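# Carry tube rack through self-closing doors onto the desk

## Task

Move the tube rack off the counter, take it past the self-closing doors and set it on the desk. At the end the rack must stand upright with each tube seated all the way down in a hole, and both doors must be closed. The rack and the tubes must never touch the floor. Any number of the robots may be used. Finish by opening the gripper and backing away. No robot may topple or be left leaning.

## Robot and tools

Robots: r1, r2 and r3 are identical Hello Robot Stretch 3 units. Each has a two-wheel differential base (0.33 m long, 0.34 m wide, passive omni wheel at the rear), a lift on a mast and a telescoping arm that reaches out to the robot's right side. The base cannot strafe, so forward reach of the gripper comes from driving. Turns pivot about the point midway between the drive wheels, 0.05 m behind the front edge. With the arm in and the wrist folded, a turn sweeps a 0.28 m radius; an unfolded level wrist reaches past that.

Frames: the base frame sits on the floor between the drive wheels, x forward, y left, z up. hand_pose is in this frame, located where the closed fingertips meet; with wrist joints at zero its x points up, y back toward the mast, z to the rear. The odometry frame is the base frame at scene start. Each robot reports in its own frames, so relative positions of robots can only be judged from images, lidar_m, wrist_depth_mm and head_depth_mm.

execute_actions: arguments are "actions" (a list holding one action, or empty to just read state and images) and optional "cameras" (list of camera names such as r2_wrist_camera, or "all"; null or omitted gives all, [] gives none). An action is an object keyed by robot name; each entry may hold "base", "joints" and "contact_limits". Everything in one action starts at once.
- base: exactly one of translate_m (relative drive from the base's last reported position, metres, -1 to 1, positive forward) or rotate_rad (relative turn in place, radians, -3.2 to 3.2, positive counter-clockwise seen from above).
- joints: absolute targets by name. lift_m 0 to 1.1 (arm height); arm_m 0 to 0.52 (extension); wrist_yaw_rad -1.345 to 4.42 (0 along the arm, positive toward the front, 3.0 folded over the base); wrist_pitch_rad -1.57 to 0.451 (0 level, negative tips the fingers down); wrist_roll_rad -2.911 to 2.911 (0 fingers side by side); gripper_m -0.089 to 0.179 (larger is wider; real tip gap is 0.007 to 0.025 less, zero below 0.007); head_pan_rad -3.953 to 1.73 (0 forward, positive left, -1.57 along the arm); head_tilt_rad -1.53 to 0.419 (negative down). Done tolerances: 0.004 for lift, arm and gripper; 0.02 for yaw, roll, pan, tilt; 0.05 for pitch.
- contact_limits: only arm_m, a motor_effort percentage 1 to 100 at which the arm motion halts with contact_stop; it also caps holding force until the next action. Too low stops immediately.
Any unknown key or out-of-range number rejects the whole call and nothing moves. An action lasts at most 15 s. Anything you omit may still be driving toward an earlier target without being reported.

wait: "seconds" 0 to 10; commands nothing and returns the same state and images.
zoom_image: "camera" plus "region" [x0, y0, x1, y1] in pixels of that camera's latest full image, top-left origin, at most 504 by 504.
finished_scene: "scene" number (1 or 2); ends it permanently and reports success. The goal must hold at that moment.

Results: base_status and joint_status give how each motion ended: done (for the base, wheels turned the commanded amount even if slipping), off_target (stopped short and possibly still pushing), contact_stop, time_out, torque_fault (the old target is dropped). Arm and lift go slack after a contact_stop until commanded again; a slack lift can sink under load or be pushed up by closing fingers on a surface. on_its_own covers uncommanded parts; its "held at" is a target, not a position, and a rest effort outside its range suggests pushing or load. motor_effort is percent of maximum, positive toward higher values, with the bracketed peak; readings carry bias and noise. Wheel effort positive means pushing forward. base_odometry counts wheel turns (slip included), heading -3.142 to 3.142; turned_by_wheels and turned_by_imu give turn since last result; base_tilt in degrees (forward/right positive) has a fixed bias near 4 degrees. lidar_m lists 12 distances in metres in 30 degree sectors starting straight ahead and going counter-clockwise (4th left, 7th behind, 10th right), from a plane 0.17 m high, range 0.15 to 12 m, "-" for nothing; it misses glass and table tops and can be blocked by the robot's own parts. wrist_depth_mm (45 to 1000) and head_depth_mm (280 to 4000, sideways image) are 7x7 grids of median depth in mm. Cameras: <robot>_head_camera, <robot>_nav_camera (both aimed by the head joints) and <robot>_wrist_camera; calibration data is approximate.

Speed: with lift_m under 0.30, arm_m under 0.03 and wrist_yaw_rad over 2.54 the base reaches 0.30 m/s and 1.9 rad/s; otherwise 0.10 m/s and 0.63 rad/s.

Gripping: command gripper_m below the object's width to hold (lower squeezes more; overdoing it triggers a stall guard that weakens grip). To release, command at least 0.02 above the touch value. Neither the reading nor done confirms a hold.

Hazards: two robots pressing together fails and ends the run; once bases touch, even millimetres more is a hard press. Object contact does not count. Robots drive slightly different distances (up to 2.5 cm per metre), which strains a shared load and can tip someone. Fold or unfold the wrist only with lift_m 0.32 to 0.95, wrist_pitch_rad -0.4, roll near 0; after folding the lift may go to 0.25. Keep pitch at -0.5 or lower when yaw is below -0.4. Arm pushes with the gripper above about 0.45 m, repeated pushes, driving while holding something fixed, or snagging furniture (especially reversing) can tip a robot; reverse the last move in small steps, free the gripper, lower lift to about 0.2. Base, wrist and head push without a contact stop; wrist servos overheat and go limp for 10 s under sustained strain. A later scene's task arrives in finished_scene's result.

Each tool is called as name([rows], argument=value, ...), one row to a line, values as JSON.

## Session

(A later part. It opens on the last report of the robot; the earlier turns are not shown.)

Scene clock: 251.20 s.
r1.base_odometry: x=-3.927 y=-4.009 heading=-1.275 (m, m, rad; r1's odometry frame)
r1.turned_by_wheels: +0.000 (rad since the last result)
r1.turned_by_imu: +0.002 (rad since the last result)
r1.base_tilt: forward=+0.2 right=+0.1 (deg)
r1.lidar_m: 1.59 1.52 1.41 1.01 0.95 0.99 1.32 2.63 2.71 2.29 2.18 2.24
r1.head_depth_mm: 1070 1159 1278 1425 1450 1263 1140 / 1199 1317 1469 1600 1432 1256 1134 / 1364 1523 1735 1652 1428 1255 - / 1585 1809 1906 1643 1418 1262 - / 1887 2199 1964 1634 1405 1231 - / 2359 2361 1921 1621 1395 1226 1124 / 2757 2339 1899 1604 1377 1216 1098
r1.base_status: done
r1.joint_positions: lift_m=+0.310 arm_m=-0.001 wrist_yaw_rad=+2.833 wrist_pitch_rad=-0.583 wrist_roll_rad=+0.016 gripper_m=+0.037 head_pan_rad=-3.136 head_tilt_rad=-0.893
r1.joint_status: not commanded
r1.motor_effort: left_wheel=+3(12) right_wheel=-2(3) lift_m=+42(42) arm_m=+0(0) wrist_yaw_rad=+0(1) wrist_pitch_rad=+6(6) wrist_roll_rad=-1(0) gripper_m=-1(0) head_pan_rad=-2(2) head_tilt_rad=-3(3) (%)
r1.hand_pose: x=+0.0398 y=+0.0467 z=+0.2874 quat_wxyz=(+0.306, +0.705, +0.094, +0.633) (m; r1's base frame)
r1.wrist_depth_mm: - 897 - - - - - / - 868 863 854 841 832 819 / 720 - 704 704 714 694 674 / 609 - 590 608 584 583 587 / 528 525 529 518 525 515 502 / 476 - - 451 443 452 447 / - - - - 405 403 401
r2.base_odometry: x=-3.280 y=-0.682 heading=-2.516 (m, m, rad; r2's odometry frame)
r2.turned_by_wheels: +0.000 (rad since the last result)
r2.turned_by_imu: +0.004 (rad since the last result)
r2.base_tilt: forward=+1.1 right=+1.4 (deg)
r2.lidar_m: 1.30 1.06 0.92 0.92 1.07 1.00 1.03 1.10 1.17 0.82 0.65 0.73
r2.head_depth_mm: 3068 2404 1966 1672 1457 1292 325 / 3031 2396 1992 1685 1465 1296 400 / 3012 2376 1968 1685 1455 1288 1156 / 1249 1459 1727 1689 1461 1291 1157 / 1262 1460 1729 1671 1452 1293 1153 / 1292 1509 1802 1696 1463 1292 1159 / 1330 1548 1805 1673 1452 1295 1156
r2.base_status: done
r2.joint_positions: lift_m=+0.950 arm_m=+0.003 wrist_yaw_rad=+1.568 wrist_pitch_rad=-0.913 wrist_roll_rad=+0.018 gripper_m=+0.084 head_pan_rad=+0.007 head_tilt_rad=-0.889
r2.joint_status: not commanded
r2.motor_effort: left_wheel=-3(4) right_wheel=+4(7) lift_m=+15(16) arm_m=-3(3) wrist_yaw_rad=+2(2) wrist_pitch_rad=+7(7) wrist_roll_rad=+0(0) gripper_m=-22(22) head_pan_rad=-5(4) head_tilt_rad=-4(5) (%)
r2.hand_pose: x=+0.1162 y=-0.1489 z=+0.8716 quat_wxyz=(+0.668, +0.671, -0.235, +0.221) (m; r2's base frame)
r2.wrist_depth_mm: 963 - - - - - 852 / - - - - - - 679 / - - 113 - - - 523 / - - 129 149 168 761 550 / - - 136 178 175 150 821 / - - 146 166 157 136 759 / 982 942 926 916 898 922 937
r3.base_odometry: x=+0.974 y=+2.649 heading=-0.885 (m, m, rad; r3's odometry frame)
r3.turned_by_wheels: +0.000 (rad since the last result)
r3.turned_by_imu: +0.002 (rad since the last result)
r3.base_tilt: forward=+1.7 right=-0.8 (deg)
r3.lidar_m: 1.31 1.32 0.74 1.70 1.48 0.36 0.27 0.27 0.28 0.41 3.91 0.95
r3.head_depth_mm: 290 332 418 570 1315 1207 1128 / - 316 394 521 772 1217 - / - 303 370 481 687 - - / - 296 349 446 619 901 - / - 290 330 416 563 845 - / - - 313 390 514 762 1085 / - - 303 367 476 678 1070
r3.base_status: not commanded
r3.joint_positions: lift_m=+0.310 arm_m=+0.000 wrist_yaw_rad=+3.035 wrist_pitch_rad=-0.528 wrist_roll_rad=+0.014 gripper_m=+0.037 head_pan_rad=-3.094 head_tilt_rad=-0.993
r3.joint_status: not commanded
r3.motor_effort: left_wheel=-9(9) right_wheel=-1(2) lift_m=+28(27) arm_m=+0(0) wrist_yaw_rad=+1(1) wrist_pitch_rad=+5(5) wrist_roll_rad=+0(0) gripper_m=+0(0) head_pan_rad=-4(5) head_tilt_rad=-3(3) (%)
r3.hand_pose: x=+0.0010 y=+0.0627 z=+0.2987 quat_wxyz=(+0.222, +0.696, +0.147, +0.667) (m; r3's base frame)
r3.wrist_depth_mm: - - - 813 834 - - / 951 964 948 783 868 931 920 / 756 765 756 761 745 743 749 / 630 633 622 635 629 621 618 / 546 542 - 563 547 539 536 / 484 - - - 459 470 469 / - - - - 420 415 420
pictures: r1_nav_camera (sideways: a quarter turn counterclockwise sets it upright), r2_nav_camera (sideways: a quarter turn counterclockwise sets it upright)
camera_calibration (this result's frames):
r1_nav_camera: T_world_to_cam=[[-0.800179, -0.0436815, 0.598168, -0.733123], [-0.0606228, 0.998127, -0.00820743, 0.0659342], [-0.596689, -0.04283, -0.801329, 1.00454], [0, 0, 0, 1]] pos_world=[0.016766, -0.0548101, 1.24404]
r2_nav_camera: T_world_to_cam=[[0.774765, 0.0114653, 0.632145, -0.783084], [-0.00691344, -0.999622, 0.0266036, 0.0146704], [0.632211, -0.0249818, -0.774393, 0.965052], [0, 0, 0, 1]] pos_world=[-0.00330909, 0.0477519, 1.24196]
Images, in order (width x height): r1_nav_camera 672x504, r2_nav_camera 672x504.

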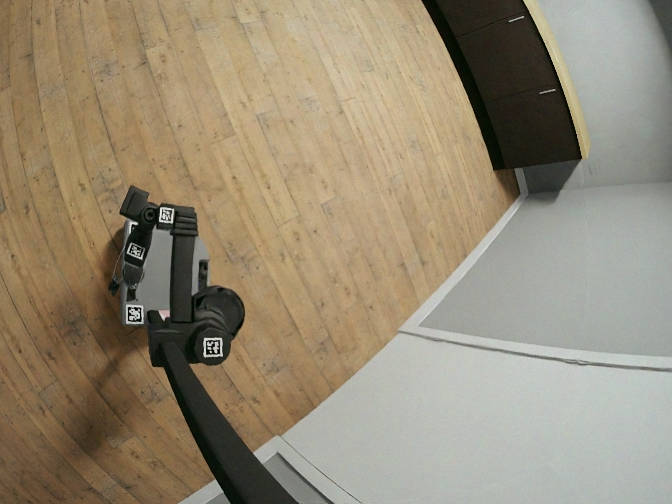

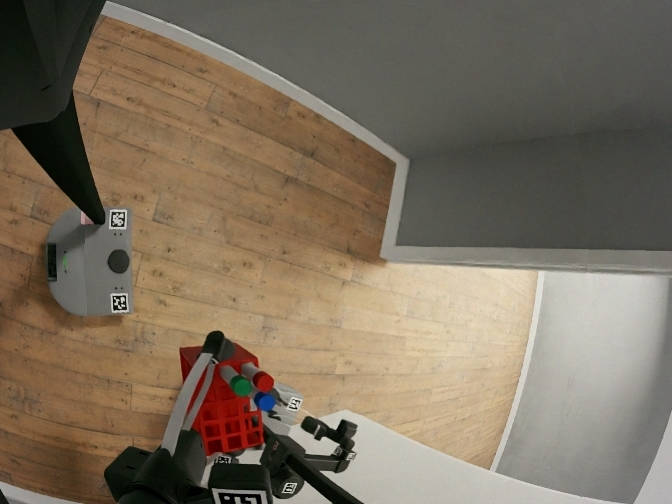

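execute_actions([
  {"r2":{"base":{"translate_m":0.25}}},
], cameras=[])

execute_actions([
  {"r2":{"base":{"rotate_rad":-0.26}}},
], cameras=["r2_nav_camera"])

execute_actions([
  {"r2":{"base":{"translate_m":0.7}}},
], cameras=["r2_nav_camera"])

Scene clock: 260.67 s.
r1.base_odometry: x=-3.927 y=-4.009 heading=-1.275 (m, m, rad; r1's odometry frame)
r1.turned_by_wheels: +0.000 (rad since the last result)
r1.turned_by_imu: +0.002 (rad since the last result)
r1.base_tilt: forward=+0.2 right=+0.1 (deg)
r1.lidar_m: 1.59 1.52 1.42 1.01 0.95 0.99 1.32 2.63 2.71 2.29 2.18 2.24
r1.head_depth_mm: 1069 1167 1291 1422 1447 1270 1140 / 1198 1319 1470 1597 1434 1259 1136 / 1365 1527 1724 1664 1427 1250 - / 1586 1816 1918 1641 1411 1265 - / 1891 2199 1954 1633 1404 1229 - / 2350 2377 1912 1619 1395 1226 1123 / 2768 2339 1912 1599 1382 1218 1096
r1.base_status: not commanded
r1.joint_positions: lift_m=+0.310 arm_m=-0.001 wrist_yaw_rad=+2.833 wrist_pitch_rad=-0.583 wrist_roll_rad=+0.016 gripper_m=+0.037 head_pan_rad=-3.136 head_tilt_rad=-0.893
r1.joint_status: not commanded
r1.motor_effort: left_wheel=+3(3) right_wheel=-2(2) lift_m=+42(42) arm_m=+0(0) wrist_yaw_rad=+0(1) wrist_pitch_rad=+6(6) wrist_roll_rad=-1(1) gripper_m=-1(0) head_pan_rad=-2(3) head_tilt_rad=-3(3) (%)
r1.hand_pose: x=+0.0398 y=+0.0467 z=+0.2874 quat_wxyz=(+0.306, +0.705, +0.094, +0.633) (m; r1's base frame)
r1.wrist_depth_mm: - 915 - - - - - / - 839 879 838 870 851 801 / 723 - 714 696 690 692 665 / 607 - 597 590 596 589 576 / 533 522 533 518 534 511 508 / 474 - - 446 439 455 455 / - - - - 403 408 398
r2.base_odometry: x=-3.482 y=-0.829 heading=-2.516 (m, m, rad; r2's odometry frame)
r2.turned_by_wheels: +0.000 (rad since the last result)
r2.turned_by_imu: +0.001 (rad since the last result)
r2.base_tilt: forward=+1.1 right=+1.3 (deg)
r2.lidar_m: 1.05 0.99 0.86 0.86 0.99 1.21 1.27 1.39 1.23 0.54 0.55 1.31
r2.head_depth_mm: 3028 2398 1971 1665 1460 1288 325 / 3039 2420 1967 1675 1453 1291 400 / 3021 2375 1946 1678 1447 1290 1158 / 983 1152 1394 1599 1464 1295 1161 / 1010 1167 1392 1603 1454 1294 1163 / 1037 1208 1446 1639 1464 1288 1153 / 1070 1247 1503 1657 1450 1286 1155
r2.base_status: done
r2.joint_positions: lift_m=+0.950 arm_m=+0.003 wrist_yaw_rad=+1.568 wrist_pitch_rad=-0.913 wrist_roll_rad=+0.018 gripper_m=+0.084 head_pan_rad=+0.007 head_tilt_rad=-0.889
r2.joint_status: not commanded
r2.motor_effort: left_wheel=-2(3) right_wheel=+3(6) lift_m=+15(16) arm_m=-4(5) wrist_yaw_rad=+2(2) wrist_pitch_rad=+7(7) wrist_roll_rad=+0(0) gripper_m=-22(22) head_pan_rad=-5(5) head_tilt_rad=-5(4) (%)
r2.hand_pose: x=+0.1162 y=-0.1489 z=+0.8716 quat_wxyz=(+0.668, +0.671, -0.235, +0.221) (m; r2's base frame)
r2.wrist_depth_mm: 922 - - - - - 908 / 930 - - - - - 845 / 979 - 113 - - - 799 / - - 130 149 168 - 649 / - - 136 178 175 150 825 / - - 147 166 158 136 444 / 985 - 907 961 930 768 795
r3.base_odometry: x=+0.974 y=+2.649 heading=-0.885 (m, m, rad; r3's odometry frame)
r3.turned_by_wheels: +0.000 (rad since the last result)
r3.turned_by_imu: +0.001 (rad since the last result)
r3.base_tilt: forward=+1.6 right=-0.8 (deg)
r3.lidar_m: 1.31 1.33 0.59 1.71 1.48 0.36 0.27 0.27 0.28 0.41 3.91 0.95
r3.head_depth_mm: 291 333 418 568 1307 1215 1126 / - 316 393 521 772 1219 - / - 303 370 481 685 - - / - 297 349 446 619 902 - / - 290 330 416 562 842 - / - - 314 390 516 762 1081 / - - 302 367 476 676 1073
r3.base_status: not commanded
r3.joint_positions: lift_m=+0.310 arm_m=+0.000 wrist_yaw_rad=+3.035 wrist_pitch_rad=-0.528 wrist_roll_rad=+0.014 gripper_m=+0.037 head_pan_rad=-3.094 head_tilt_rad=-0.993
r3.joint_status: not commanded
r3.motor_effort: left_wheel=-9(8) right_wheel=-1(2) lift_m=+27(27) arm_m=+0(1) wrist_yaw_rad=+1(0) wrist_pitch_rad=+5(5) wrist_roll_rad=+0(0) gripper_m=+0(0) head_pan_rad=-3(5) head_tilt_rad=-3(3) (%)
r3.hand_pose: x=+0.0010 y=+0.0627 z=+0.2987 quat_wxyz=(+0.222, +0.696, +0.147, +0.667) (m; r3's base frame)
r3.wrist_depth_mm: - - - - 770 769 - / 931 944 935 940 610 620 918 / 758 762 755 756 617 715 736 / 632 642 623 628 628 618 625 / 543 535 - 562 549 536 538 / 488 - - - 462 470 469 / - - - - 419 418 421
pictures: none
No camera images: the call's "cameras" was empty. Leave "cameras" out to get every camera's image.

Scene clock: 262.20 s.
r1.base_odometry: x=-3.927 y=-4.009 heading=-1.275 (m, m, rad; r1's odometry frame)
r1.turned_by_wheels: +0.000 (rad since the last result)
r1.turned_by_imu: +0.000 (rad since the last result)
r1.base_tilt: forward=+0.2 right=+0.1 (deg)
r1.lidar_m: 1.59 1.52 1.42 1.01 0.95 0.99 1.32 2.63 2.70 2.29 2.18 2.24
r1.head_depth_mm: 1070 1171 1281 1416 1447 1268 1145 / 1197 1318 1475 1606 1437 1263 1131 / 1368 1536 1719 1659 1428 1253 - / 1587 1799 1904 1661 1408 1267 - / 1909 2183 1952 1624 1412 1234 - / 2350 2379 1932 1620 1393 1228 1128 / 2752 2352 1917 1596 1384 1222 1101
r1.base_status: not commanded
r1.joint_positions: lift_m=+0.310 arm_m=-0.001 wrist_yaw_rad=+2.833 wrist_pitch_rad=-0.583 wrist_roll_rad=+0.016 gripper_m=+0.037 head_pan_rad=-3.136 head_tilt_rad=-0.893
r1.joint_status: not commanded
r1.motor_effort: left_wheel=+3(3) right_wheel=-2(2) lift_m=+42(42) arm_m=-1(0) wrist_yaw_rad=-1(1) wrist_pitch_rad=+6(6) wrist_roll_rad=-1(1) gripper_m=+0(0) head_pan_rad=-2(3) head_tilt_rad=-4(4) (%)
r1.hand_pose: x=+0.0398 y=+0.0467 z=+0.2874 quat_wxyz=(+0.306, +0.705, +0.094, +0.633) (m; r1's base frame)
r1.wrist_depth_mm: - 862 - - - - - / - 863 858 844 838 847 834 / 726 - 679 719 670 688 687 / 616 - 596 599 593 576 595 / 535 526 530 517 517 503 503 / 477 - - 456 448 452 451 / - - - - 399 401 398
r2.base_odometry: x=-3.482 y=-0.829 heading=-2.776 (m, m, rad; r2's odometry frame)
r2.turned_by_wheels: -0.260 (rad since the last result)
r2.turned_by_imu: -0.263 (rad since the last result)
r2.base_tilt: forward=+1.1 right=+1.3 (deg)
r2.lidar_m: 1.05 1.05 0.89 0.86 0.89 1.22 1.21 1.32 1.27 0.81 0.54 0.60
r2.head_depth_mm: 3036 2385 1971 1675 1462 1290 324 / 3007 2393 1955 1673 1452 1289 400 / 2991 2390 1974 1672 1463 1293 1163 / 3038 2376 1968 1681 1456 1291 1161 / 2991 2397 1964 1665 1451 1292 1163 / 2993 2241 1353 1565 1459 1286 1159 / 953 1067 1289 1580 1457 1289 1156
r2.base_status: done
r2.joint_positions: lift_m=+0.950 arm_m=+0.003 wrist_yaw_rad=+1.568 wrist_pitch_rad=-0.913 wrist_roll_rad=+0.018 gripper_m=+0.084 head_pan_rad=+0.007 head_tilt_rad=-0.889
r2.joint_status: not commanded
r2.motor_effort: left_wheel=+3(8) right_wheel=-2(4) lift_m=+15(16) arm_m=-3(4) wrist_yaw_rad=+2(2) wrist_pitch_rad=+7(7) wrist_roll_rad=+0(0) gripper_m=-22(22) head_pan_rad=-5(5) head_tilt_rad=-5(4) (%)
r2.hand_pose: x=+0.1161 y=-0.1489 z=+0.8716 quat_wxyz=(+0.668, +0.671, -0.235, +0.221) (m; r2's base frame)
r2.wrist_depth_mm: - - - - - 901 659 / - - - - - 830 675 / - - 113 - - 760 677 / - - 129 149 167 766 438 / - - 136 178 175 150 488 / - - 155 166 157 136 730 / 971 987 909 929 888 919 925
r3.base_odometry: x=+0.974 y=+2.649 heading=-0.885 (m, m, rad; r3's odometry frame)
r3.turned_by_wheels: +0.000 (rad since the last result)
r3.turned_by_imu: +0.000 (rad since the last result)
r3.base_tilt: forward=+1.7 right=-0.7 (deg)
r3.lidar_m: 1.31 1.32 0.59 1.70 1.48 0.36 0.27 0.27 0.28 0.41 3.90 0.95
r3.head_depth_mm: 290 332 418 571 1306 1210 1134 / - 316 393 521 773 1225 - / - 303 370 482 688 - - / - 297 349 447 619 908 - / - 290 330 416 562 843 - / - - 314 390 514 761 1083 / - - 303 366 476 677 1072
r3.base_status: not commanded
r3.joint_positions: lift_m=+0.310 arm_m=+0.000 wrist_yaw_rad=+3.035 wrist_pitch_rad=-0.528 wrist_roll_rad=+0.014 gripper_m=+0.037 head_pan_rad=-3.094 head_tilt_rad=-0.993
r3.joint_status: not commanded
r3.motor_effort: left_wheel=-9(9) right_wheel=-2(2) lift_m=+27(27) arm_m=-1(0) wrist_yaw_rad=+0(1) wrist_pitch_rad=+5(5) wrist_roll_rad=+0(0) gripper_m=+0(0) head_pan_rad=-3(4) head_tilt_rad=-3(2) (%)
r3.hand_pose: x=+0.0010 y=+0.0627 z=+0.2987 quat_wxyz=(+0.222, +0.696, +0.147, +0.667) (m; r3's base frame)
r3.wrist_depth_mm: - - - - 780 775 - / 945 941 927 937 613 611 938 / 749 759 752 764 643 687 749 / 626 632 632 631 623 625 623 / 537 543 - 572 551 540 532 / 486 - - - 461 470 473 / - - - - 419 421 417
pictures: r2_nav_camera (sideways: a quarter turn counterclockwise sets it upright)
camera_calibration (this result's frames):
r2_nav_camera: T_world_to_cam=[[0.77478, 0.0114612, 0.632127, -0.783061], [-0.00691833, -0.999622, 0.0266039, 0.01467], [0.632193, -0.0249854, -0.774408, 0.965071], [0, 0, 0, 1]] pos_world=[-0.0033102, 0.047752, 1.24196]
Images, in order (width x height): r2_nav_camera 672x504.

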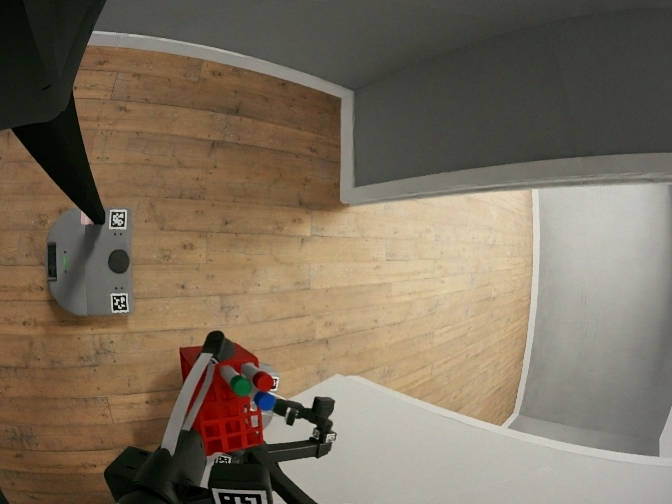

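Scene clock: 270.20 s.
r1.base_odometry: x=-3.927 y=-4.009 heading=-1.275 (m, m, rad; r1's odometry frame)
r1.turned_by_wheels: +0.000 (rad since the last result)
r1.turned_by_imu: +0.002 (rad since the last result)
r1.base_tilt: forward=+0.2 right=+0.1 (deg)
r1.lidar_m: 1.59 1.52 1.42 1.01 0.95 0.99 1.32 2.63 2.70 2.29 2.18 2.25
r1.head_depth_mm: 1068 1164 1281 1416 1447 1266 1145 / 1199 1318 1472 1599 1432 1256 1135 / 1374 1532 1730 1665 1417 1249 - / 1592 1800 1898 1645 1409 1267 - / 1886 2178 1932 1625 1408 1236 - / 2341 2396 1922 1619 1392 1227 1125 / 2733 2350 1899 1604 1378 1219 1097
r1.base_status: not commanded
r1.joint_positions: lift_m=+0.310 arm_m=-0.001 wrist_yaw_rad=+2.833 wrist_pitch_rad=-0.583 wrist_roll_rad=+0.016 gripper_m=+0.037 head_pan_rad=-3.136 head_tilt_rad=-0.893
r1.joint_status: not commanded
r1.motor_effort: left_wheel=+3(3) right_wheel=-2(2) lift_m=+42(42) arm_m=+0(0) wrist_yaw_rad=+0(1) wrist_pitch_rad=+6(6) wrist_roll_rad=-1(1) gripper_m=-1(0) head_pan_rad=-2(3) head_tilt_rad=-3(3) (%)
r1.hand_pose: x=+0.0398 y=+0.0467 z=+0.2874 quat_wxyz=(+0.306, +0.705, +0.094, +0.633) (m; r1's base frame)
r1.wrist_depth_mm: - 929 - - - - - / - 834 873 859 835 835 822 / 736 - 713 697 692 667 669 / 605 - 591 597 589 583 578 / 524 514 530 515 526 503 503 / 476 - - 448 441 449 443 / - - - - 402 411 399
r2.base_odometry: x=-4.136 y=-1.079 heading=-2.776 (m, m, rad; r2's odometry frame)
r2.turned_by_wheels: +0.000 (rad since the last result)
r2.turned_by_imu: +0.003 (rad since the last result)
r2.base_tilt: forward=+1.1 right=+1.3 (deg)
r2.lidar_m: 3.54 0.41 0.45 0.85 0.89 1.22 1.90 1.74 0.50 0.65 0.66 3.22
r2.head_depth_mm: 3064 2347 1963 1672 1454 1291 325 / 3045 2384 1962 1675 1458 1289 399 / 3072 2393 1988 1667 1465 1297 1163 / 3022 2394 1961 1684 1450 1284 1159 / 3050 2381 1975 1679 1452 1293 1161 / 2998 2371 1958 1663 1451 1291 1159 / 3001 2394 1977 1664 1431 899 1131
r2.base_status: done
r2.joint_positions: lift_m=+0.950 arm_m=+0.003 wrist_yaw_rad=+1.568 wrist_pitch_rad=-0.913 wrist_roll_rad=+0.018 gripper_m=+0.084 head_pan_rad=+0.007 head_tilt_rad=-0.889
r2.joint_status: not commanded
r2.motor_effort: left_wheel=+3(7) right_wheel=-2(3) lift_m=+16(16) arm_m=-4(3) wrist_yaw_rad=+2(1) wrist_pitch_rad=+7(7) wrist_roll_rad=+0(0) gripper_m=-22(22) head_pan_rad=-5(5) head_tilt_rad=-5(5) (%)
r2.hand_pose: x=+0.1161 y=-0.1489 z=+0.8716 quat_wxyz=(+0.668, +0.671, -0.235, +0.221) (m; r2's base frame)
r2.wrist_depth_mm: - - - - - - - / 442 - - - - - - / 472 667 113 - - - 659 / 598 618 130 149 169 - 601 / 906 836 135 179 174 150 564 / - - 146 166 158 135 568 / 979 954 913 921 928 868 679
r3.base_odometry: x=+0.974 y=+2.649 heading=-0.885 (m, m, rad; r3's odometry frame)
r3.turned_by_wheels: +0.000 (rad since the last result)
r3.turned_by_imu: +0.001 (rad since the last result)
r3.base_tilt: forward=+1.8 right=-0.8 (deg)
r3.lidar_m: 0.61 1.32 1.56 1.71 1.48 0.36 0.27 0.27 0.28 0.41 3.91 0.51
r3.head_depth_mm: 290 332 418 570 1306 1209 1126 / - 316 393 522 773 1224 - / - 303 370 480 687 - - / - 296 349 446 617 902 - / - 290 331 416 562 843 - / - - 314 390 515 763 1082 / - - 303 367 476 680 1070
r3.base_status: not commanded
r3.joint_positions: lift_m=+0.310 arm_m=+0.000 wrist_yaw_rad=+3.035 wrist_pitch_rad=-0.528 wrist_roll_rad=+0.014 gripper_m=+0.037 head_pan_rad=-3.094 head_tilt_rad=-0.993
r3.joint_status: not commanded
r3.motor_effort: left_wheel=-9(9) right_wheel=-2(1) lift_m=+28(27) arm_m=+0(0) wrist_yaw_rad=+0(0) wrist_pitch_rad=+5(5) wrist_roll_rad=+0(0) gripper_m=+0(0) head_pan_rad=-2(2) head_tilt_rad=-2(2) (%)
r3.hand_pose: x=+0.0010 y=+0.0627 z=+0.2987 quat_wxyz=(+0.222, +0.696, +0.147, +0.667) (m; r3's base frame)
r3.wrist_depth_mm: - - - - - - - / 948 943 954 937 936 947 923 / 756 756 749 750 758 750 745 / 633 627 627 628 633 620 626 / 543 536 - 566 551 530 536 / 484 - - - 457 467 472 / - - - - 421 417 417
pictures: r2_nav_camera (sideways: a quarter turn counterclockwise sets it upright)
camera_calibration (this result's frames):
r2_nav_camera: T_world_to_cam=[[0.774785, 0.0114616, 0.632121, -0.783053], [-0.00691767, -0.999622, 0.026604, 0.0146699], [0.632187, -0.0249852, -0.774413, 0.965078], [0, 0, 0, 1]] pos_world=[-0.00331071, 0.047752, 1.24196]
Images, in order (width x height): r2_nav_camera 672x504.

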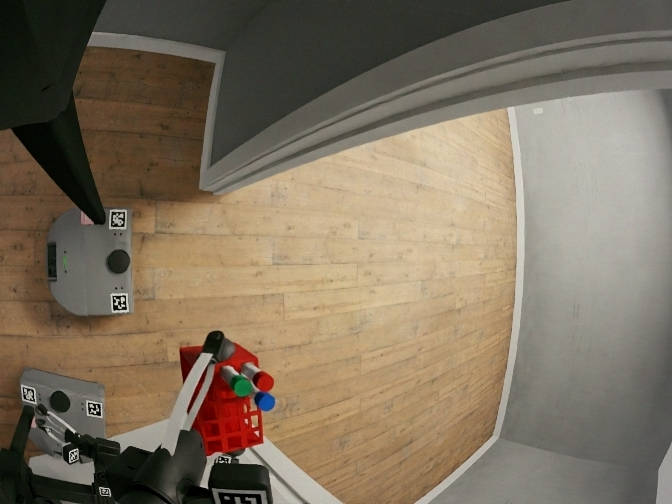

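execute_actions([
  {"r2":{"base":{"translate_m":0.85}}},
], cameras=[])

execute_actions([
  {"r2":{"base":{"rotate_rad":1.1},"joints":{"head_tilt_rad":-0.5}},"r3":{"base":{"rotate_rad":0.8}}},
], cameras=["r2_nav_camera","r2_head_camera"])

execute_actions([
  {"r2":{"base":{"translate_m":0.8}},"r3":{"base":{"translate_m":0.8}}},
], cameras=["r2_nav_camera","r2_head_camera"])

Scene clock: 285.97 s.
r1.base_odometry: x=-3.927 y=-4.009 heading=-1.275 (m, m, rad; r1's odometry frame)
r1.turned_by_wheels: +0.000 (rad since the last result)
r1.turned_by_imu: +0.004 (rad since the last result)
r1.base_tilt: forward=+0.2 right=+0.1 (deg)
r1.lidar_m: 1.60 1.52 1.42 1.01 0.95 0.99 1.32 2.63 2.71 2.29 2.19 2.25
r1.head_depth_mm: 1070 1168 1281 1416 1446 1269 1144 / 1194 1313 1476 1604 1436 1260 1136 / 1369 1526 1734 1662 1416 1253 - / 1585 1799 1920 1640 1419 1263 - / 1900 2188 1947 1629 1412 1235 - / 2332 2390 1911 1610 1397 1223 1124 / 2732 2354 1910 1598 1384 1218 1098
r1.base_status: not commanded
r1.joint_positions: lift_m=+0.310 arm_m=-0.001 wrist_yaw_rad=+2.833 wrist_pitch_rad=-0.583 wrist_roll_rad=+0.016 gripper_m=+0.037 head_pan_rad=-3.136 head_tilt_rad=-0.893
r1.joint_status: not commanded
r1.motor_effort: left_wheel=+3(3) right_wheel=-2(2) lift_m=+42(42) arm_m=-1(0) wrist_yaw_rad=+0(1) wrist_pitch_rad=+6(6) wrist_roll_rad=-1(1) gripper_m=-1(0) head_pan_rad=-3(3) head_tilt_rad=-3(4) (%)
r1.hand_pose: x=+0.0398 y=+0.0467 z=+0.2874 quat_wxyz=(+0.306, +0.705, +0.094, +0.633) (m; r1's base frame)
r1.wrist_depth_mm: - 913 - - - - - / - 873 861 848 847 855 824 / 724 - 702 682 698 685 694 / 602 - 607 587 580 585 587 / 531 517 534 516 524 506 507 / 471 - - 453 455 437 445 / - - - - 413 397 401
r2.base_odometry: x=-4.930 y=-1.383 heading=-2.776 (m, m, rad; r2's odometry frame)
r2.turned_by_wheels: +0.000 (rad since the last result)
r2.turned_by_imu: +0.004 (rad since the last result)
r2.base_tilt: forward=+1.1 right=+1.3 (deg)
r2.lidar_m: 2.72 2.85 2.47 1.52 0.57 0.47 2.75 0.88 0.77 1.68 2.37 2.82
r2.head_depth_mm: 2616 2369 1990 1688 1455 1290 325 / 2630 2385 1966 1673 1454 1290 399 / 2608 2368 1959 1677 1456 1285 1157 / 2611 2395 1966 1677 1454 1288 1163 / 2646 2399 1974 1672 1464 1290 1158 / 2616 2398 1987 1678 1450 1286 1158 / 2658 2385 1957 1670 1451 1284 1158
r2.base_status: done
r2.joint_positions: lift_m=+0.950 arm_m=+0.003 wrist_yaw_rad=+1.568 wrist_pitch_rad=-0.913 wrist_roll_rad=+0.018 gripper_m=+0.084 head_pan_rad=+0.007 head_tilt_rad=-0.889
r2.joint_status: not commanded
r2.motor_effort: left_wheel=+1(6) right_wheel=-1(0) lift_m=+16(16) arm_m=-3(3) wrist_yaw_rad=+2(2) wrist_pitch_rad=+7(7) wrist_roll_rad=+0(0) gripper_m=-22(22) head_pan_rad=-5(5) head_tilt_rad=-5(4) (%)
r2.hand_pose: x=+0.1161 y=-0.1489 z=+0.8716 quat_wxyz=(+0.668, +0.671, -0.235, +0.221) (m; r2's base frame)
r2.wrist_depth_mm: - - - - - - - / - - - - - - - / - - 113 - - - - / - - 130 149 166 - - / - - 136 178 175 150 - / - - 147 167 157 136 986 / 995 933 941 949 925 946 905
r3.base_odometry: x=+0.974 y=+2.649 heading=-0.885 (m, m, rad; r3's odometry frame)
r3.turned_by_wheels: +0.000 (rad since the last result)
r3.turned_by_imu: +0.003 (rad since the last result)
r3.base_tilt: forward=+1.7 right=-0.7 (deg)
r3.lidar_m: 1.31 1.32 1.56 1.71 1.48 0.36 0.27 0.27 0.28 0.41 1.20 0.95
r3.head_depth_mm: 290 333 418 569 1303 1215 1133 / - 316 393 521 774 1219 - / - 303 370 481 687 - - / - 296 350 446 620 906 - / - 290 330 417 563 843 - / - - 314 390 515 761 1085 / - - 302 367 476 680 1071
r3.base_status: not commanded
r3.joint_positions: lift_m=+0.310 arm_m=+0.000 wrist_yaw_rad=+3.035 wrist_pitch_rad=-0.528 wrist_roll_rad=+0.014 gripper_m=+0.037 head_pan_rad=-3.094 head_tilt_rad=-0.993
r3.joint_status: not commanded
r3.motor_effort: left_wheel=-9(9) right_wheel=-2(1) lift_m=+27(27) arm_m=+0(1) wrist_yaw_rad=+1(0) wrist_pitch_rad=+4(5) wrist_roll_rad=+0(0) gripper_m=+0(0) head_pan_rad=-4(5) head_tilt_rad=-2(2) (%)
r3.hand_pose: x=+0.0010 y=+0.0627 z=+0.2987 quat_wxyz=(+0.222, +0.696, +0.147, +0.667) (m; r3's base frame)
r3.wrist_depth_mm: - - - - - - - / 935 942 968 940 933 942 929 / 755 756 768 761 745 751 742 / 627 631 625 630 624 630 624 / 541 539 - 560 551 536 540 / 487 - - - 462 468 465 / - - - - 416 419 419
pictures: none
No camera images: the call's "cameras" was empty. Leave "cameras" out to get every camera's image.

Scene clock: 288.70 s.
r1.base_odometry: x=-3.927 y=-4.009 heading=-1.275 (m, m, rad; r1's odometry frame)
r1.turned_by_wheels: +0.000 (rad since the last result)
r1.turned_by_imu: +0.001 (rad since the last result)
r1.base_tilt: forward=+0.2 right=+0.2 (deg)
r1.lidar_m: 1.59 1.52 1.42 1.01 0.95 0.99 1.32 2.63 2.71 2.29 2.19 2.24
r1.head_depth_mm: 1069 1172 1283 1415 1446 1272 1144 / 1194 1319 1476 1604 1438 1259 1135 / 1367 1534 1720 1671 1428 1248 - / 1593 1801 1906 1648 1418 1257 - / 1884 2162 1955 1627 1400 1235 - / 2349 2378 1922 1623 1398 1230 1124 / 2747 2362 1896 1602 1380 1219 1100
r1.base_status: not commanded
r1.joint_positions: lift_m=+0.310 arm_m=-0.001 wrist_yaw_rad=+2.833 wrist_pitch_rad=-0.583 wrist_roll_rad=+0.016 gripper_m=+0.037 head_pan_rad=-3.136 head_tilt_rad=-0.893
r1.joint_status: not commanded
r1.motor_effort: left_wheel=+3(3) right_wheel=-2(2) lift_m=+42(42) arm_m=-1(0) wrist_yaw_rad=+0(0) wrist_pitch_rad=+6(6) wrist_roll_rad=+0(1) gripper_m=+0(0) head_pan_rad=-2(2) head_tilt_rad=-4(4) (%)
r1.hand_pose: x=+0.0398 y=+0.0467 z=+0.2874 quat_wxyz=(+0.306, +0.705, +0.094, +0.633) (m; r1's base frame)
r1.wrist_depth_mm: - 934 - - - - - / - 877 877 861 850 837 816 / 717 - 730 701 687 682 698 / 611 - 604 591 586 592 573 / 526 520 531 510 521 509 503 / 479 - - 456 439 441 446 / - - - - 400 402 400
r2.base_odometry: x=-4.930 y=-1.383 heading=-1.676 (m, m, rad; r2's odometry frame)
r2.turned_by_wheels: +1.100 (rad since the last result)
r2.turned_by_imu: +1.114 (rad since the last result)
r2.base_tilt: forward=+1.1 right=+1.3 (deg)
r2.lidar_m: 2.48 1.24 0.54 0.47 2.77 0.82 0.78 2.20 2.41 2.78 2.73 2.89
r2.head_depth_mm: 2765 3036 3417 2738 2053 1645 1370 / 2635 2470 3119 2670 2076 1648 1376 / 2533 2639 3010 2768 2056 1640 1380 / 2426 2496 2872 2735 2052 1645 1375 / 2318 2406 2735 2740 2071 1659 1378 / 2234 2319 2591 2680 2050 1648 1376 / 2153 2101 2465 2554 2071 1659 1373
r2.base_status: done
r2.joint_positions: lift_m=+0.950 arm_m=+0.003 wrist_yaw_rad=+1.568 wrist_pitch_rad=-0.913 wrist_roll_rad=+0.018 gripper_m=+0.084 head_pan_rad=+0.007 head_tilt_rad=-0.507
r2.joint_status: all done
r2.motor_effort: left_wheel=-2(5) right_wheel=+4(6) lift_m=+16(16) arm_m=-4(4) wrist_yaw_rad=+2(2) wrist_pitch_rad=+7(7) wrist_roll_rad=+0(0) gripper_m=-22(22) head_pan_rad=-4(5) head_tilt_rad=+4(27) (%)
r2.hand_pose: x=+0.1161 y=-0.1489 z=+0.8716 quat_wxyz=(+0.668, +0.671, -0.235, +0.221) (m; r2's base frame)
r2.wrist_depth_mm: - - - - - - - / - - - - - - - / - - 113 - - - - / 941 - 129 149 167 - - / 871 - 136 178 174 149 - / 803 - 146 166 157 135 979 / 694 952 951 905 899 913 948
r3.base_odometry: x=+0.974 y=+2.649 heading=-0.086 (m, m, rad; r3's odometry frame)
r3.turned_by_wheels: +0.800 (rad since the last result)
r3.turned_by_imu: +0.789 (rad since the last result)
r3.base_tilt: forward=+1.8 right=-0.8 (deg)
r3.lidar_m: 1.39 1.75 1.63 1.06 0.30 0.27 0.27 0.33 3.89 0.98 0.95 1.32
r3.head_depth_mm: - - 305 372 480 672 922 / - 286 322 400 529 689 - / - 295 343 434 586 - - / - 304 367 471 661 992 - / - 319 395 518 753 1185 - / 293 338 427 574 878 1210 1121 / 301 362 464 643 1070 1219 1102
r3.base_status: done
r3.joint_positions: lift_m=+0.310 arm_m=+0.000 wrist_yaw_rad=+3.035 wrist_pitch_rad=-0.528 wrist_roll_rad=+0.014 gripper_m=+0.037 head_pan_rad=-3.094 head_tilt_rad=-0.993
r3.joint_status: not commanded
r3.motor_effort: left_wheel=-12(27) right_wheel=-2(8) lift_m=+27(27) arm_m=+0(0) wrist_yaw_rad=+2(0) wrist_pitch_rad=+4(5) wrist_roll_rad=+0(0) gripper_m=+0(0) head_pan_rad=-3(4) head_tilt_rad=-3(2) (%)
r3.hand_pose: x=+0.0010 y=+0.0627 z=+0.2987 quat_wxyz=(+0.222, +0.696, +0.147, +0.667) (m; r3's base frame)
r3.wrist_depth_mm: 276 - - - - - - / 283 336 948 933 956 936 921 / 292 359 741 747 750 744 746 / 296 390 631 628 621 626 624 / 305 402 - 564 554 531 533 / 302 - - - 464 469 464 / - - - - 418 415 419
pictures: r2_head_camera (sideways: a quarter turn clockwise sets it upright), r2_nav_camera (sideways: a quarter turn counterclockwise sets it upright)
camera_calibration (this result's frames):
r2_head_camera: T_world_to_cam=[[-0.469769, 0.0229219, -0.882492, 1.17237], [0.0297617, 0.999506, 0.0101184, -0.0133812], [0.882287, -0.0215112, -0.470219, 0.560566], [0, 0, 0, 1]] pos_world=[0.0565617, -0.00143998, 1.29833]
r2_nav_camera: T_world_to_cam=[[0.483576, 0.00934498, 0.875253, -1.09819], [-0.0159879, -0.999682, 0.0195068, 0.0239534], [0.875156, -0.0234265, -0.483272, 0.584879], [0, 0, 0, 1]] pos_world=[0.0195781, 0.0479099, 1.24338]
Images, in order (width x height): r2_head_camera 896x504, r2_nav_camera 672x504.

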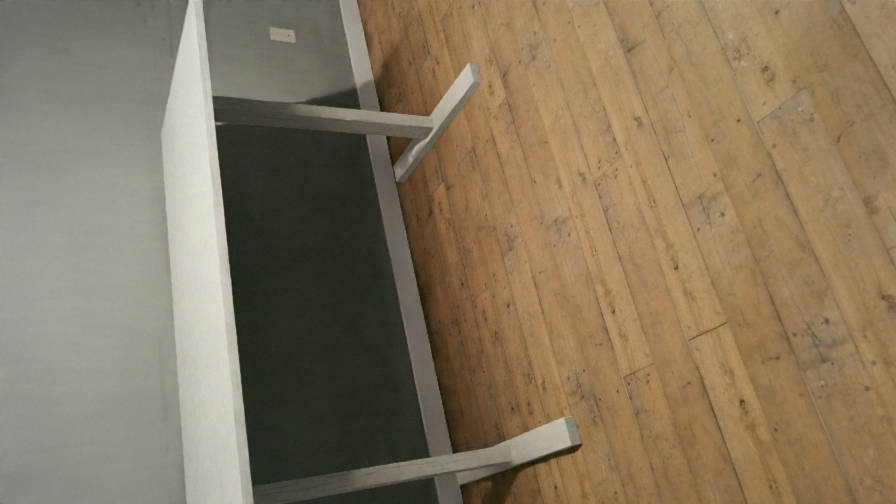

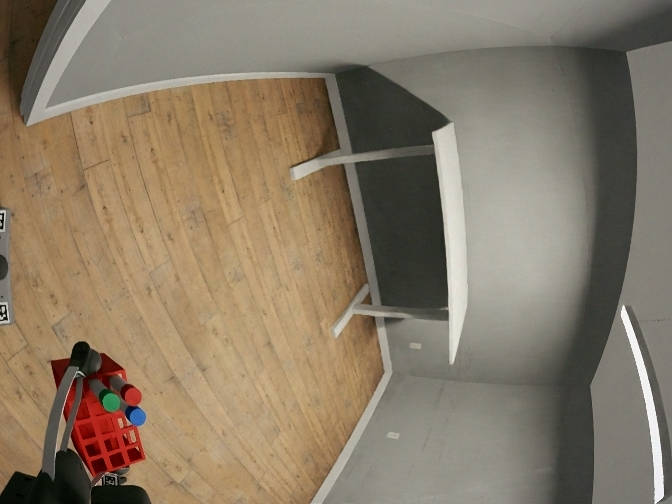

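Scene clock: 297.97 s.
r1.base_odometry: x=-3.927 y=-4.009 heading=-1.275 (m, m, rad; r1's odometry frame)
r1.turned_by_wheels: +0.000 (rad since the last result)
r1.turned_by_imu: +0.002 (rad since the last result)
r1.base_tilt: forward=+0.2 right=+0.1 (deg)
r1.lidar_m: 1.60 1.52 1.42 1.01 0.95 0.99 1.32 2.63 2.70 2.29 2.19 2.25
r1.head_depth_mm: 1071 1165 1276 1424 1449 1270 1144 / 1201 1323 1474 1600 1440 1259 1127 / 1367 1526 1727 1672 1428 1255 - / 1583 1792 1913 1652 1418 1265 - / 1879 2167 1952 1630 1403 1235 - / 2355 2378 1923 1618 1394 1226 1121 / 2772 2362 1915 1600 1382 1219 1099
r1.base_status: not commanded
r1.joint_positions: lift_m=+0.310 arm_m=-0.001 wrist_yaw_rad=+2.833 wrist_pitch_rad=-0.583 wrist_roll_rad=+0.016 gripper_m=+0.037 head_pan_rad=-3.136 head_tilt_rad=-0.893
r1.joint_status: not commanded
r1.motor_effort: left_wheel=+3(3) right_wheel=-2(3) lift_m=+42(42) arm_m=+0(0) wrist_yaw_rad=+0(0) wrist_pitch_rad=+6(6) wrist_roll_rad=-1(0) gripper_m=+0(0) head_pan_rad=-3(3) head_tilt_rad=-3(3) (%)
r1.hand_pose: x=+0.0398 y=+0.0467 z=+0.2874 quat_wxyz=(+0.306, +0.705, +0.094, +0.633) (m; r1's base frame)
r1.wrist_depth_mm: - 907 - - - - - / - 863 880 867 857 800 857 / 709 - 702 710 684 687 677 / 598 - 588 587 587 595 584 / 527 519 532 517 521 506 501 / 467 - - 454 444 454 447 / - - - - 408 403 400
r2.base_odometry: x=-5.014 y=-2.179 heading=-1.676 (m, m, rad; r2's odometry frame)
r2.turned_by_wheels: +0.000 (rad since the last result)
r2.turned_by_imu: +0.003 (rad since the last result)
r2.base_tilt: forward=+1.0 right=+1.3 (deg)
r2.lidar_m: 1.73 1.29 1.00 0.77 0.76 0.80 1.48 2.99 3.12 2.42 2.38 1.70
r2.head_depth_mm: 1942 2059 1684 2505 1982 1649 1371 / 1846 1905 1354 2401 2007 1657 1381 / 1755 1843 1368 2332 2079 1640 1375 / 1690 1785 1252 2208 2050 1658 1376 / 1608 1714 1162 2066 2066 1655 1377 / 1563 1647 1162 1981 2062 1647 1370 / 1501 1590 1082 1870 2000 1647 1379
r2.base_status: done
r2.joint_positions: lift_m=+0.950 arm_m=+0.003 wrist_yaw_rad=+1.568 wrist_pitch_rad=-0.913 wrist_roll_rad=+0.018 gripper_m=+0.084 head_pan_rad=+0.007 head_tilt_rad=-0.507
r2.joint_status: not commanded
r2.motor_effort: left_wheel=-3(4) right_wheel=+4(8) lift_m=+16(16) arm_m=-3(3) wrist_yaw_rad=+2(2) wrist_pitch_rad=+7(7) wrist_roll_rad=+0(0) gripper_m=-22(23) head_pan_rad=-5(4) head_tilt_rad=+3(4) (%)
r2.hand_pose: x=+0.1161 y=-0.1489 z=+0.8716 quat_wxyz=(+0.668, +0.671, -0.235, +0.221) (m; r2's base frame)
r2.wrist_depth_mm: - - - - - - - / - - - - - - - / - - 113 - - - - / - - 129 149 168 - - / - - 135 179 175 150 - / - - 147 166 157 136 - / 955 948 946 902 936 912 902
r3.base_odometry: x=+1.771 y=+2.580 heading=-0.086 (m, m, rad; r3's odometry frame)
r3.turned_by_wheels: +0.000 (rad since the last result)
r3.turned_by_imu: +0.005 (rad since the last result)
r3.base_tilt: forward=+1.7 right=-0.8 (deg)
r3.lidar_m: 0.68 0.98 1.18 1.34 1.49 1.45 1.42 0.70 0.63 0.88 0.66 0.65
r3.head_depth_mm: 1394 1590 1703 1523 1352 1208 1127 / 1490 1738 1747 1525 1350 1251 - / 1608 1862 1757 1524 1348 - - / 1581 1865 1748 1535 1350 1231 - / 1396 1612 1727 1525 1362 1220 - / 1236 1355 1492 1502 1364 1218 1123 / 1021 1088 1146 1225 1301 1223 1105
r3.base_status: done
r3.joint_positions: lift_m=+0.310 arm_m=+0.000 wrist_yaw_rad=+3.035 wrist_pitch_rad=-0.528 wrist_roll_rad=+0.014 gripper_m=+0.037 head_pan_rad=-3.094 head_tilt_rad=-0.993
r3.joint_status: not commanded
r3.motor_effort: left_wheel=-3(6) right_wheel=+5(25) lift_m=+27(27) arm_m=+0(0) wrist_yaw_rad=+0(0) wrist_pitch_rad=+5(5) wrist_roll_rad=+0(0) gripper_m=+0(0) head_pan_rad=-3(4) head_tilt_rad=-3(3) (%)
r3.hand_pose: x=+0.0010 y=+0.0627 z=+0.2987 quat_wxyz=(+0.222, +0.696, +0.147, +0.667) (m; r3's base frame)
r3.wrist_depth_mm: - - - - - - 948 / 945 934 943 940 938 944 933 / 759 756 761 752 757 743 746 / 632 626 626 627 626 622 624 / 536 536 - 561 554 536 539 / 486 - - - 459 467 467 / - - - - 419 420 416
pictures: r2_head_camera (sideways: a quarter turn clockwise sets it upright), r2_nav_camera (sideways: a quarter turn counterclockwise sets it upright)
camera_calibration (this result's frames):
r2_head_camera: T_world_to_cam=[[-0.469674, 0.0229224, -0.882542, 1.17244], [0.0297604, 0.999506, 0.0101224, -0.0133863], [0.882338, -0.0215106, -0.470124, 0.560442], [0, 0, 0, 1]] pos_world=[0.0565621, -0.00143997, 1.29834]
r2_nav_camera: T_world_to_cam=[[0.483481, 0.00934444, 0.875305, -1.09825], [-0.0159898, -0.999682, 0.0195043, 0.0239566], [0.875209, -0.023426, -0.483178, 0.584756], [0, 0, 0, 1]] pos_world=[0.0195844, 0.04791, 1.24338]
Images, in order (width x height): r2_head_camera 896x504, r2_nav_camera 672x504.

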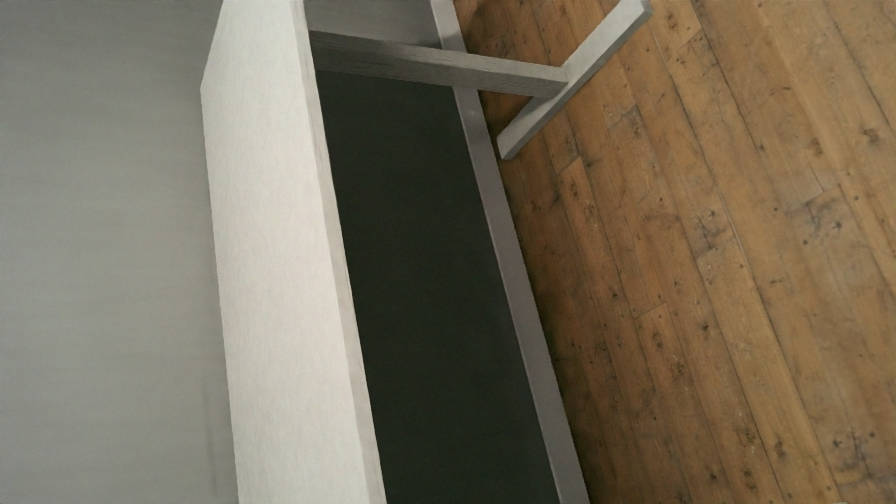

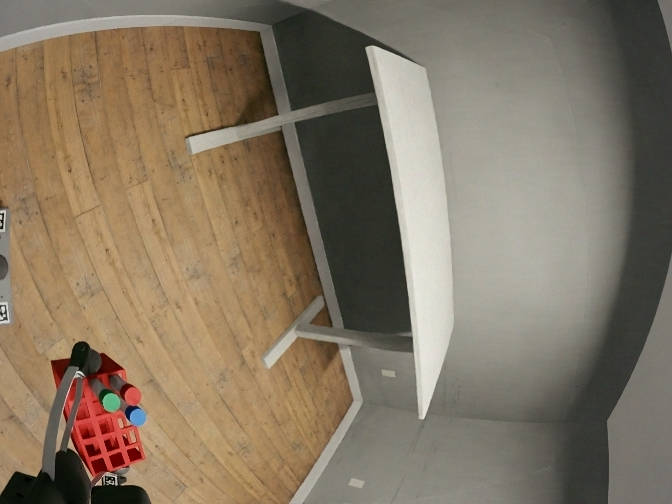

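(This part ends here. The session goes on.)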